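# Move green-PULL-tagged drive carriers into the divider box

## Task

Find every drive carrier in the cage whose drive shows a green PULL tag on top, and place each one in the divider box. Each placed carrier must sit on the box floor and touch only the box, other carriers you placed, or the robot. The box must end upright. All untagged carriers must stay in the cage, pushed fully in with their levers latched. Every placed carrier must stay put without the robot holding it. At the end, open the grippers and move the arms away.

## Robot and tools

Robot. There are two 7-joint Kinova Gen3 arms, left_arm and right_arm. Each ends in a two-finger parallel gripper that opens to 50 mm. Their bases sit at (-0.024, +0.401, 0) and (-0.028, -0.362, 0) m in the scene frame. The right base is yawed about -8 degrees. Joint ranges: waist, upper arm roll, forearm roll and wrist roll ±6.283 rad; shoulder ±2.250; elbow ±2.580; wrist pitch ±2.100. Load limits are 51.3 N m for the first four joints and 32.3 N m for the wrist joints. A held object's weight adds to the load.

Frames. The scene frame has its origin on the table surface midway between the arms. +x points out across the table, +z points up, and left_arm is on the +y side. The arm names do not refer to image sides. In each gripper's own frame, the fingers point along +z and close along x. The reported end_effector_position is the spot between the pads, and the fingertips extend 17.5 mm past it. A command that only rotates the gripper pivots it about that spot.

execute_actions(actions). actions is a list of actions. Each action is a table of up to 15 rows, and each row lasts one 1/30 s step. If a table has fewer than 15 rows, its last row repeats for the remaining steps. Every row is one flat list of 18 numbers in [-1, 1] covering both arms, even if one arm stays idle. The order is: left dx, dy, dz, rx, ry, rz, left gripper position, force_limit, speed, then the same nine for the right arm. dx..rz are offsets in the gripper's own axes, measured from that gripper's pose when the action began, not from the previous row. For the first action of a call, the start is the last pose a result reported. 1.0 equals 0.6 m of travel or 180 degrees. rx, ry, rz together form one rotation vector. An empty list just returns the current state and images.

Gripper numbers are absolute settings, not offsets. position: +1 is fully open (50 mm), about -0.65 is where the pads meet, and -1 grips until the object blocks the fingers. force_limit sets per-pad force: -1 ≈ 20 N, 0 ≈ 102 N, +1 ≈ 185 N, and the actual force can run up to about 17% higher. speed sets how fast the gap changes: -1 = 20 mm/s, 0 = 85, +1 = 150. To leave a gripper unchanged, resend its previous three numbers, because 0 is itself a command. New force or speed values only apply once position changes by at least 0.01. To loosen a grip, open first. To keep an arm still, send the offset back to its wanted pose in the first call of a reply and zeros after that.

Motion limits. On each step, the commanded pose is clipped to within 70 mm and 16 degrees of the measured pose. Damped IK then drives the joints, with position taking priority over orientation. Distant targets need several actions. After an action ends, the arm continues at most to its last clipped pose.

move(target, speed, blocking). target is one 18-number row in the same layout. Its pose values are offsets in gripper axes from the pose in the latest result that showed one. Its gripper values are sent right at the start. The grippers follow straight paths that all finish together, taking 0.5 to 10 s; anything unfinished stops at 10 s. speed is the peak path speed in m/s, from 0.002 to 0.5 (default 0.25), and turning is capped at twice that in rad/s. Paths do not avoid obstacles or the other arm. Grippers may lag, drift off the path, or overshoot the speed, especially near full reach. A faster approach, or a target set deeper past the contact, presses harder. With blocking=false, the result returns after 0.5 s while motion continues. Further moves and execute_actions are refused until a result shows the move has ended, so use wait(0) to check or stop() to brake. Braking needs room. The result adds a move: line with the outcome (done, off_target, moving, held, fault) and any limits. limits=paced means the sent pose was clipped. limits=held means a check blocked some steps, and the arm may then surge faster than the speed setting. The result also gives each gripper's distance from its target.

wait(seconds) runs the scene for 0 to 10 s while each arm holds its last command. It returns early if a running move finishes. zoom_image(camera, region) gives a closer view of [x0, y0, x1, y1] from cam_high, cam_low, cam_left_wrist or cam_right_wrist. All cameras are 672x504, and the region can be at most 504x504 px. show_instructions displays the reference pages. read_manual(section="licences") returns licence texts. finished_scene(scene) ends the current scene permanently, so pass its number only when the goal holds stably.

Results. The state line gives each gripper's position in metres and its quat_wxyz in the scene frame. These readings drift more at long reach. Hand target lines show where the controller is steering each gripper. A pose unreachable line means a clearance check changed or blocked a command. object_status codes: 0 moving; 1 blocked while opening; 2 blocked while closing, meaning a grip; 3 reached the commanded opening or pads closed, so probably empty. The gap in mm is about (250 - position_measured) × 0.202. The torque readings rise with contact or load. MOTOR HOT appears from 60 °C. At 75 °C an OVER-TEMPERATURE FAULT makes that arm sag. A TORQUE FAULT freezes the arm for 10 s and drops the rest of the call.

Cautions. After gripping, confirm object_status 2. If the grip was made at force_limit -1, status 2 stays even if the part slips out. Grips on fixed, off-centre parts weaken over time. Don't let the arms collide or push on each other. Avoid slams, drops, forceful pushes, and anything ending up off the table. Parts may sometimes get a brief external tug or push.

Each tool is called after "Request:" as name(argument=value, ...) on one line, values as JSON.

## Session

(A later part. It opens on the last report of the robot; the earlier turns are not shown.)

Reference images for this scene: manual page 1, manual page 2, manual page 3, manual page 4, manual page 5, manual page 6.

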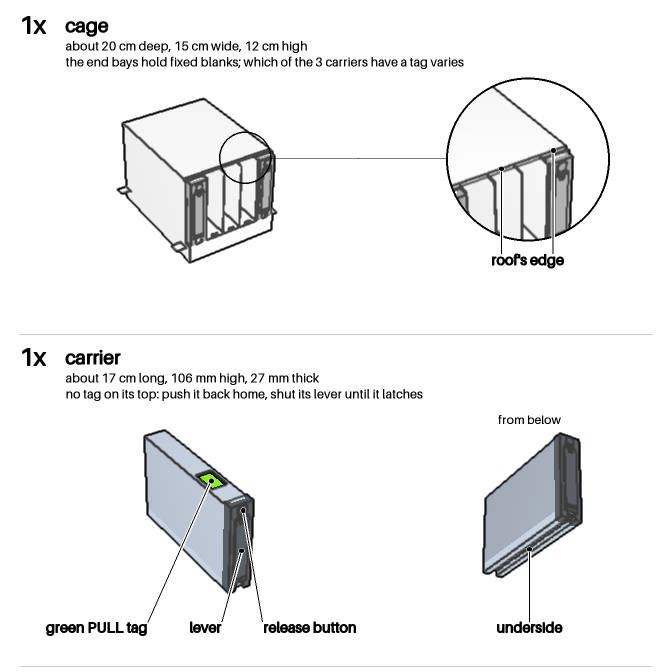

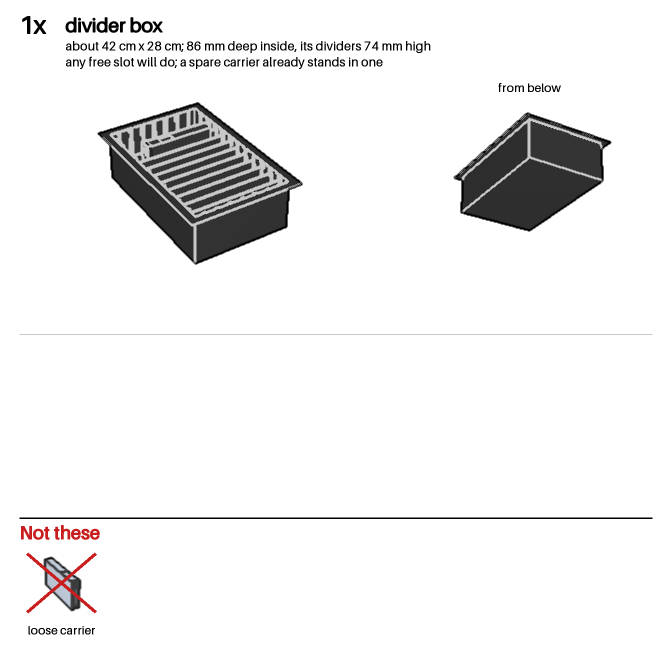

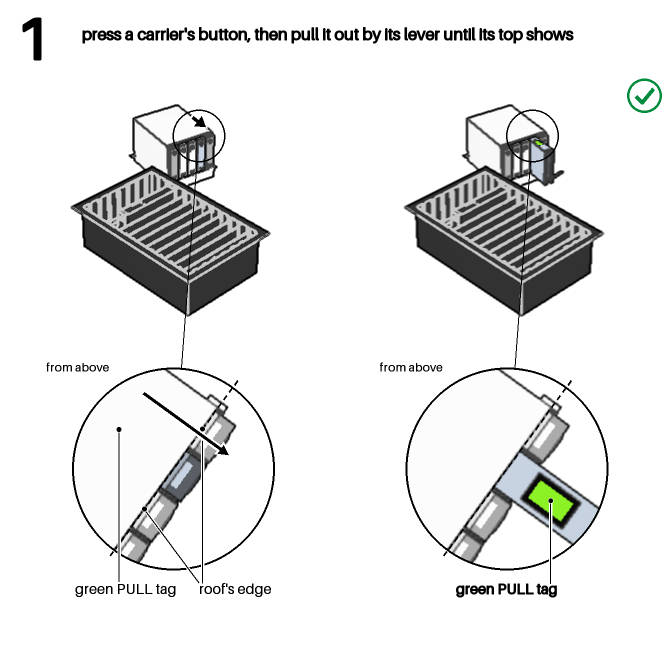

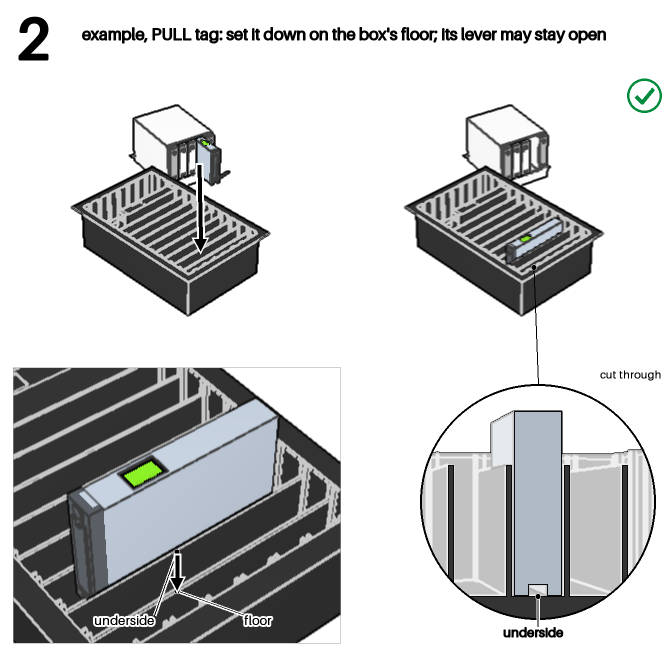

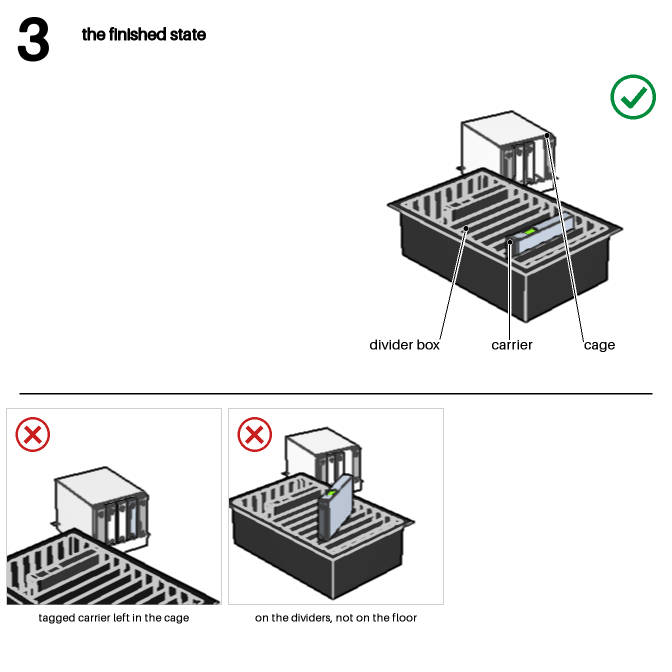

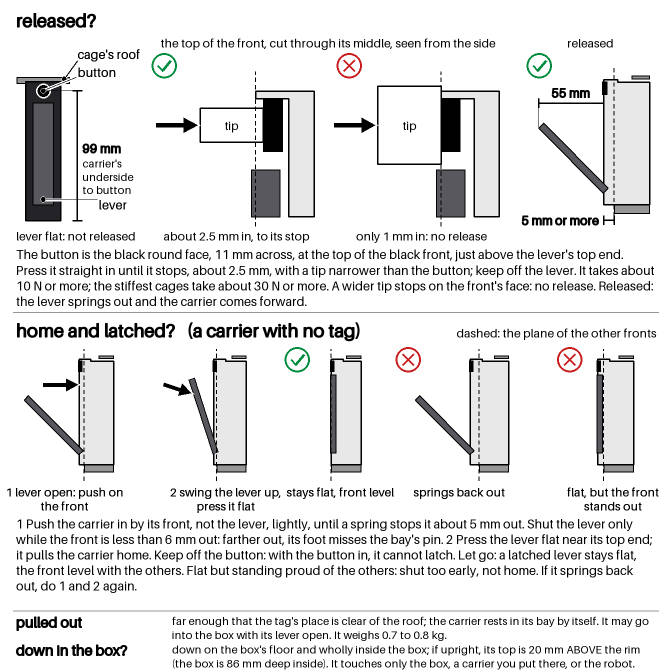

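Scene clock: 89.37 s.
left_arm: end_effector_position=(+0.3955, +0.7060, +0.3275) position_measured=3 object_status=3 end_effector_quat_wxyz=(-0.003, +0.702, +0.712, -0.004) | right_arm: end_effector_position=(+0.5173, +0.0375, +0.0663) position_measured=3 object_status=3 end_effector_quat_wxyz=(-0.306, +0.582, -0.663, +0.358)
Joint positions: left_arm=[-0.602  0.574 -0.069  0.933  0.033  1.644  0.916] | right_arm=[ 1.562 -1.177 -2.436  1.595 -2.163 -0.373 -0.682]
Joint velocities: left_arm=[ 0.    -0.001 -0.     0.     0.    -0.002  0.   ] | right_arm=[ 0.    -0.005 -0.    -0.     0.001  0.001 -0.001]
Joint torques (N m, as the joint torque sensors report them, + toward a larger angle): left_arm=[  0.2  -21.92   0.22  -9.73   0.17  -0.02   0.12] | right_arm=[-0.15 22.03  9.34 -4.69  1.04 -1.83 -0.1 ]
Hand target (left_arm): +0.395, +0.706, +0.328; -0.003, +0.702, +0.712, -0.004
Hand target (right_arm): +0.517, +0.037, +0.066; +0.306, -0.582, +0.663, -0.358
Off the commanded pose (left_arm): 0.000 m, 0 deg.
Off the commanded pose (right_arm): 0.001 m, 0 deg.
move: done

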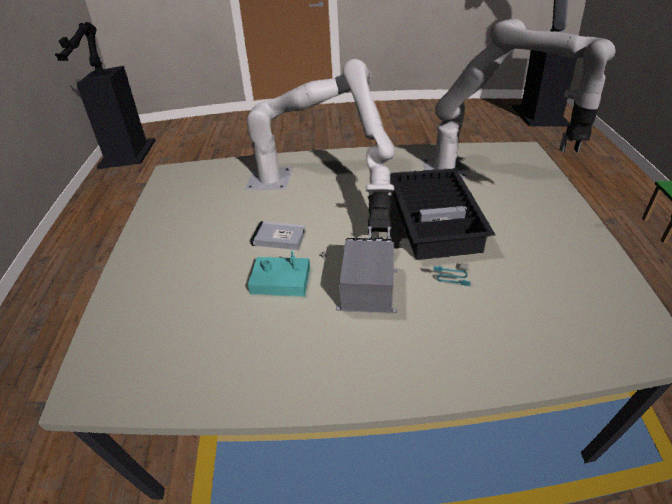

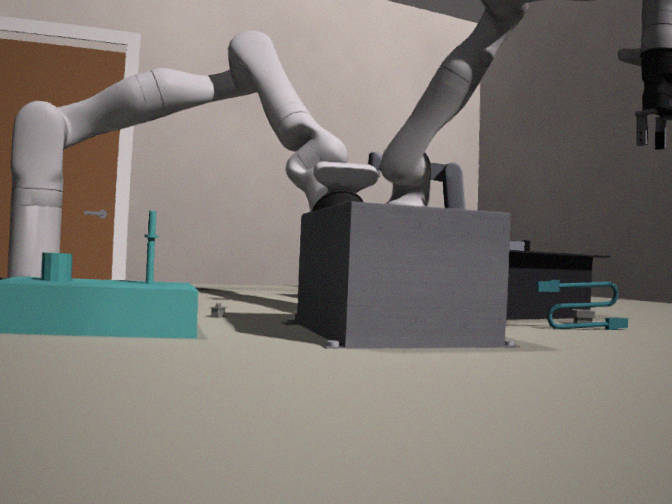

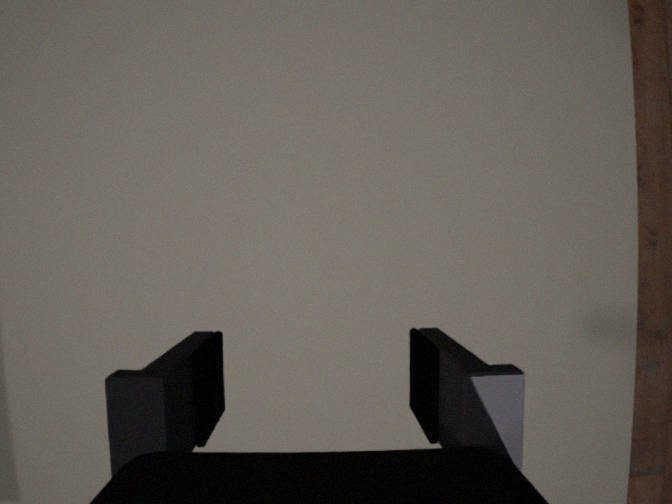

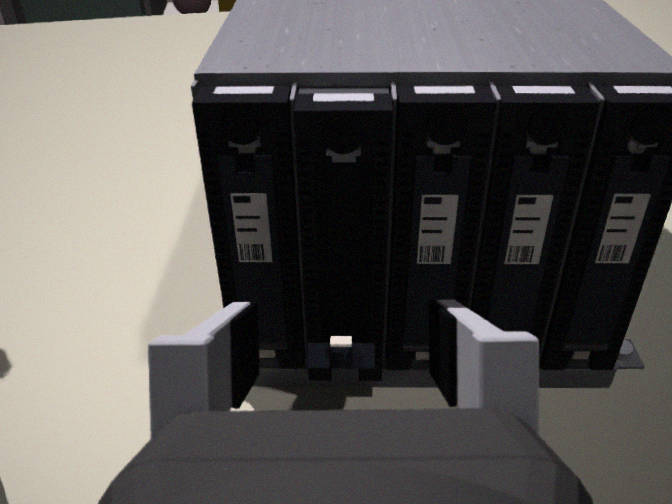

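Request:
move(target=[0,0,0,0,0,0,1,0,0, 0,0,0,0,0,0,-1,0,0])

Request:
move(target=[0,0,0,0,0,0,1,0,0, 0,0.053,-0.075,0,0,0,-1,0,0], speed=0.05)

Scene clock: 91.80 s.
left_arm: end_effector_position=(+0.3955, +0.7060, +0.3275) position_measured=3 object_status=3 end_effector_quat_wxyz=(-0.003, +0.702, +0.712, -0.004) | right_arm: end_effector_position=(+0.5173, +0.0373, +0.0663) position_measured=175 object_status=2 end_effector_quat_wxyz=(-0.306, +0.582, -0.663, +0.358)
Joint positions: left_arm=[-0.602  0.574 -0.069  0.933  0.033  1.644  0.916] | right_arm=[ 1.562 -1.177 -2.436  1.595 -2.163 -0.373 -0.682]
Joint velocities: left_arm=[-0.     0.    -0.    -0.    -0.002 -0.001  0.001] | right_arm=[ 0.    -0.     0.    -0.001  0.    -0.001 -0.   ]
Joint torques (N m, as the joint torque sensors report them, + toward a larger angle): left_arm=[  0.02 -22.02   0.36  -9.62   0.18   0.01   0.02] | right_arm=[-0.26 21.87  9.08 -4.71  0.92 -1.78 -0.24]
Hand target (left_arm): +0.395, +0.706, +0.328; -0.003, +0.702, +0.712, -0.004
Hand target (right_arm): +0.517, +0.037, +0.066; +0.306, -0.582, +0.663, -0.358
Off the commanded pose (left_arm): 0.000 m, 0 deg.
Off the commanded pose (right_arm): 0.000 m, 0 deg.
move: done

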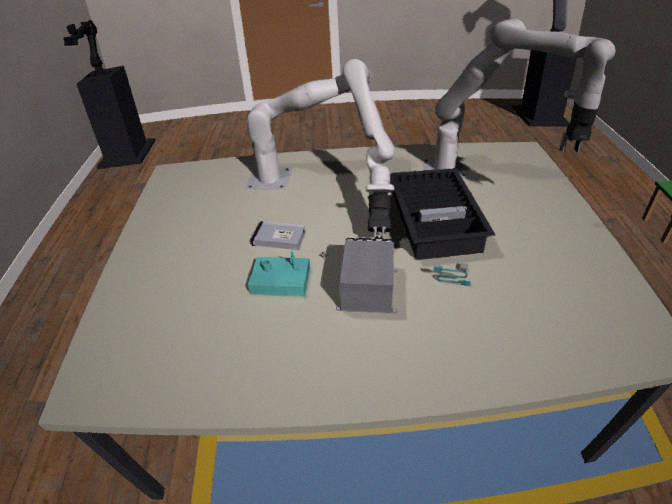

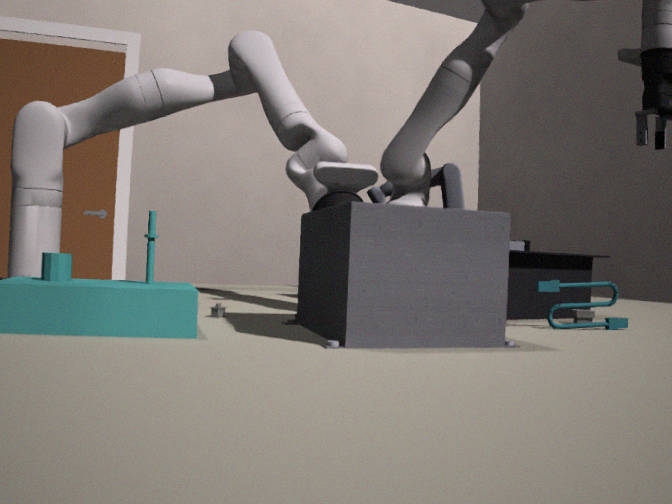

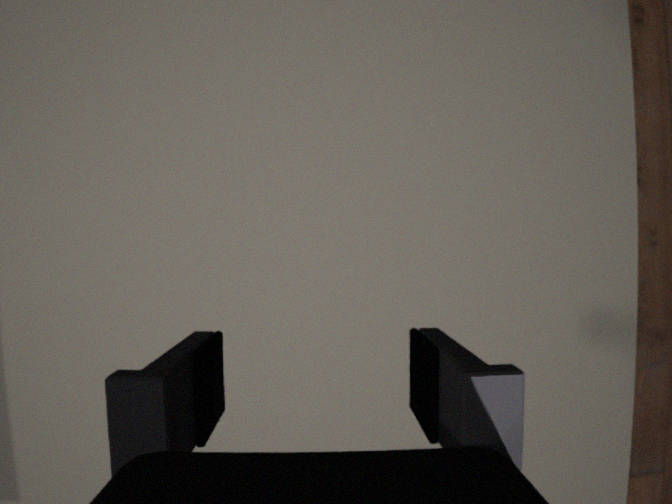

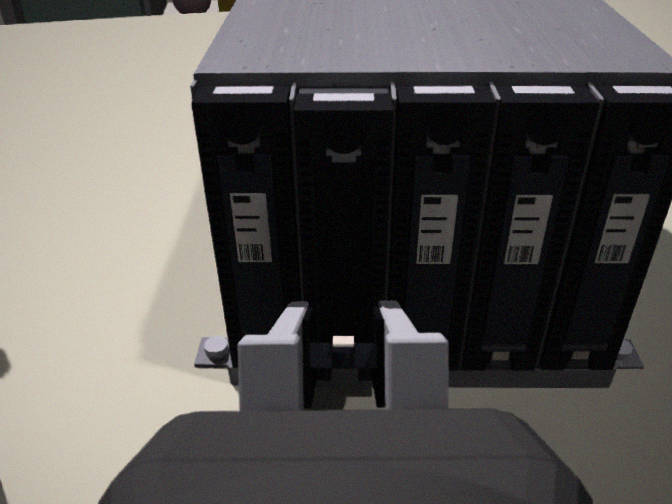

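Scene clock: 93.17 s.
left_arm: end_effector_position=(+0.3955, +0.7060, +0.3275) position_measured=3 object_status=3 end_effector_quat_wxyz=(-0.003, +0.702, +0.712, -0.004) | right_arm: end_effector_position=(+0.4641, +0.0447, +0.0661) position_measured=175 object_status=2 end_effector_quat_wxyz=(-0.307, +0.581, -0.663, +0.359)
Joint positions: left_arm=[-0.602  0.574 -0.069  0.933  0.033  1.644  0.916] | right_arm=[ 1.45  -1.16  -2.442  1.664 -2.188 -0.418 -0.731]
Joint velocities: left_arm=[-0.002  0.001 -0.    -0.     0.001  0.    -0.   ] | right_arm=[-0.002  0.001 -0.     0.001  0.002 -0.003 -0.002]
Joint torques (N m, as the joint torque sensors report them, + toward a larger angle): left_arm=[  0.22 -22.02   0.43  -9.48   0.17  -0.07   0.11] | right_arm=[-1.04 20.78  7.99 -2.86  0.72 -1.99 -0.58]
Hand target (left_arm): +0.395, +0.706, +0.328; -0.003, +0.702, +0.712, -0.004
Hand target (right_arm): +0.463, +0.045, +0.065; +0.306, -0.582, +0.663, -0.358
Off the commanded pose (left_arm): 0.000 m, 0 deg.
Off the commanded pose (right_arm): 0.002 m, 0 deg.
move: done

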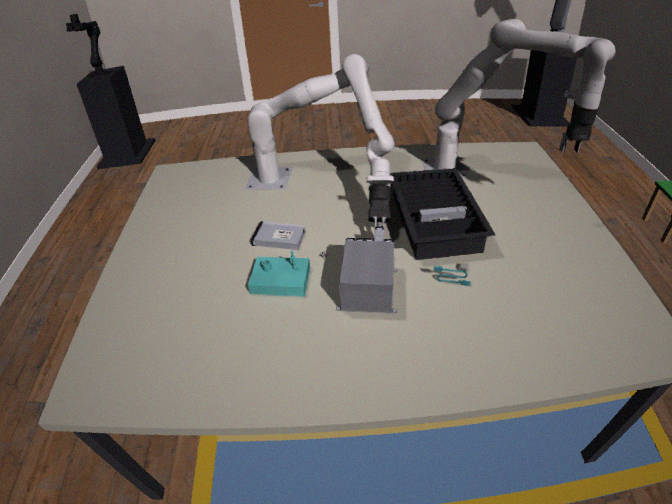

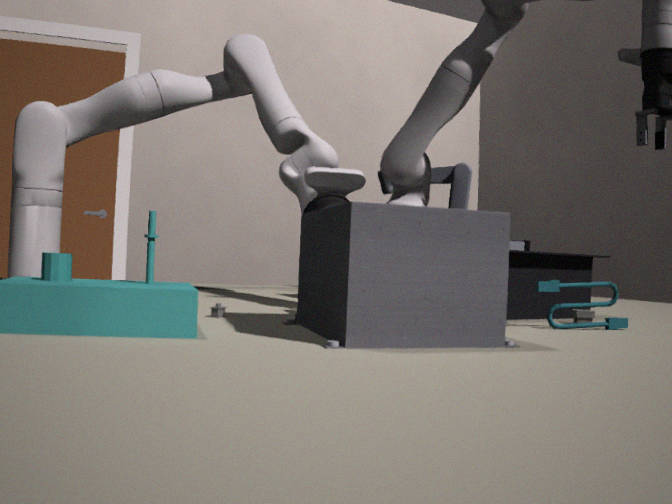

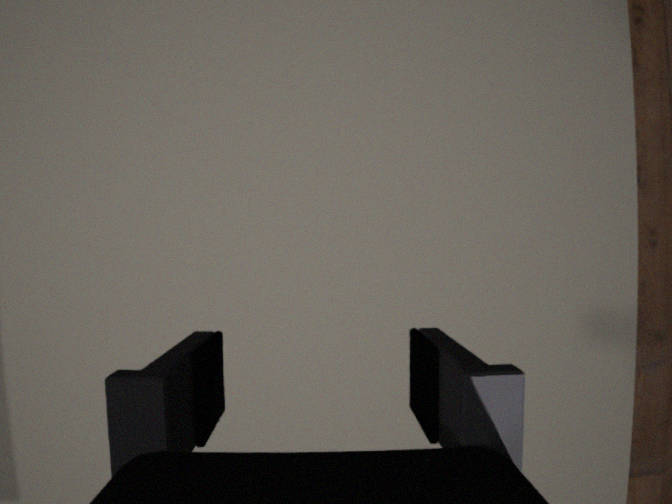

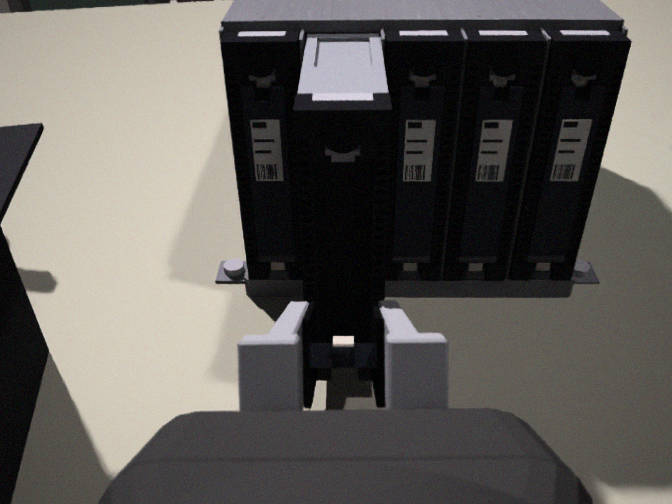

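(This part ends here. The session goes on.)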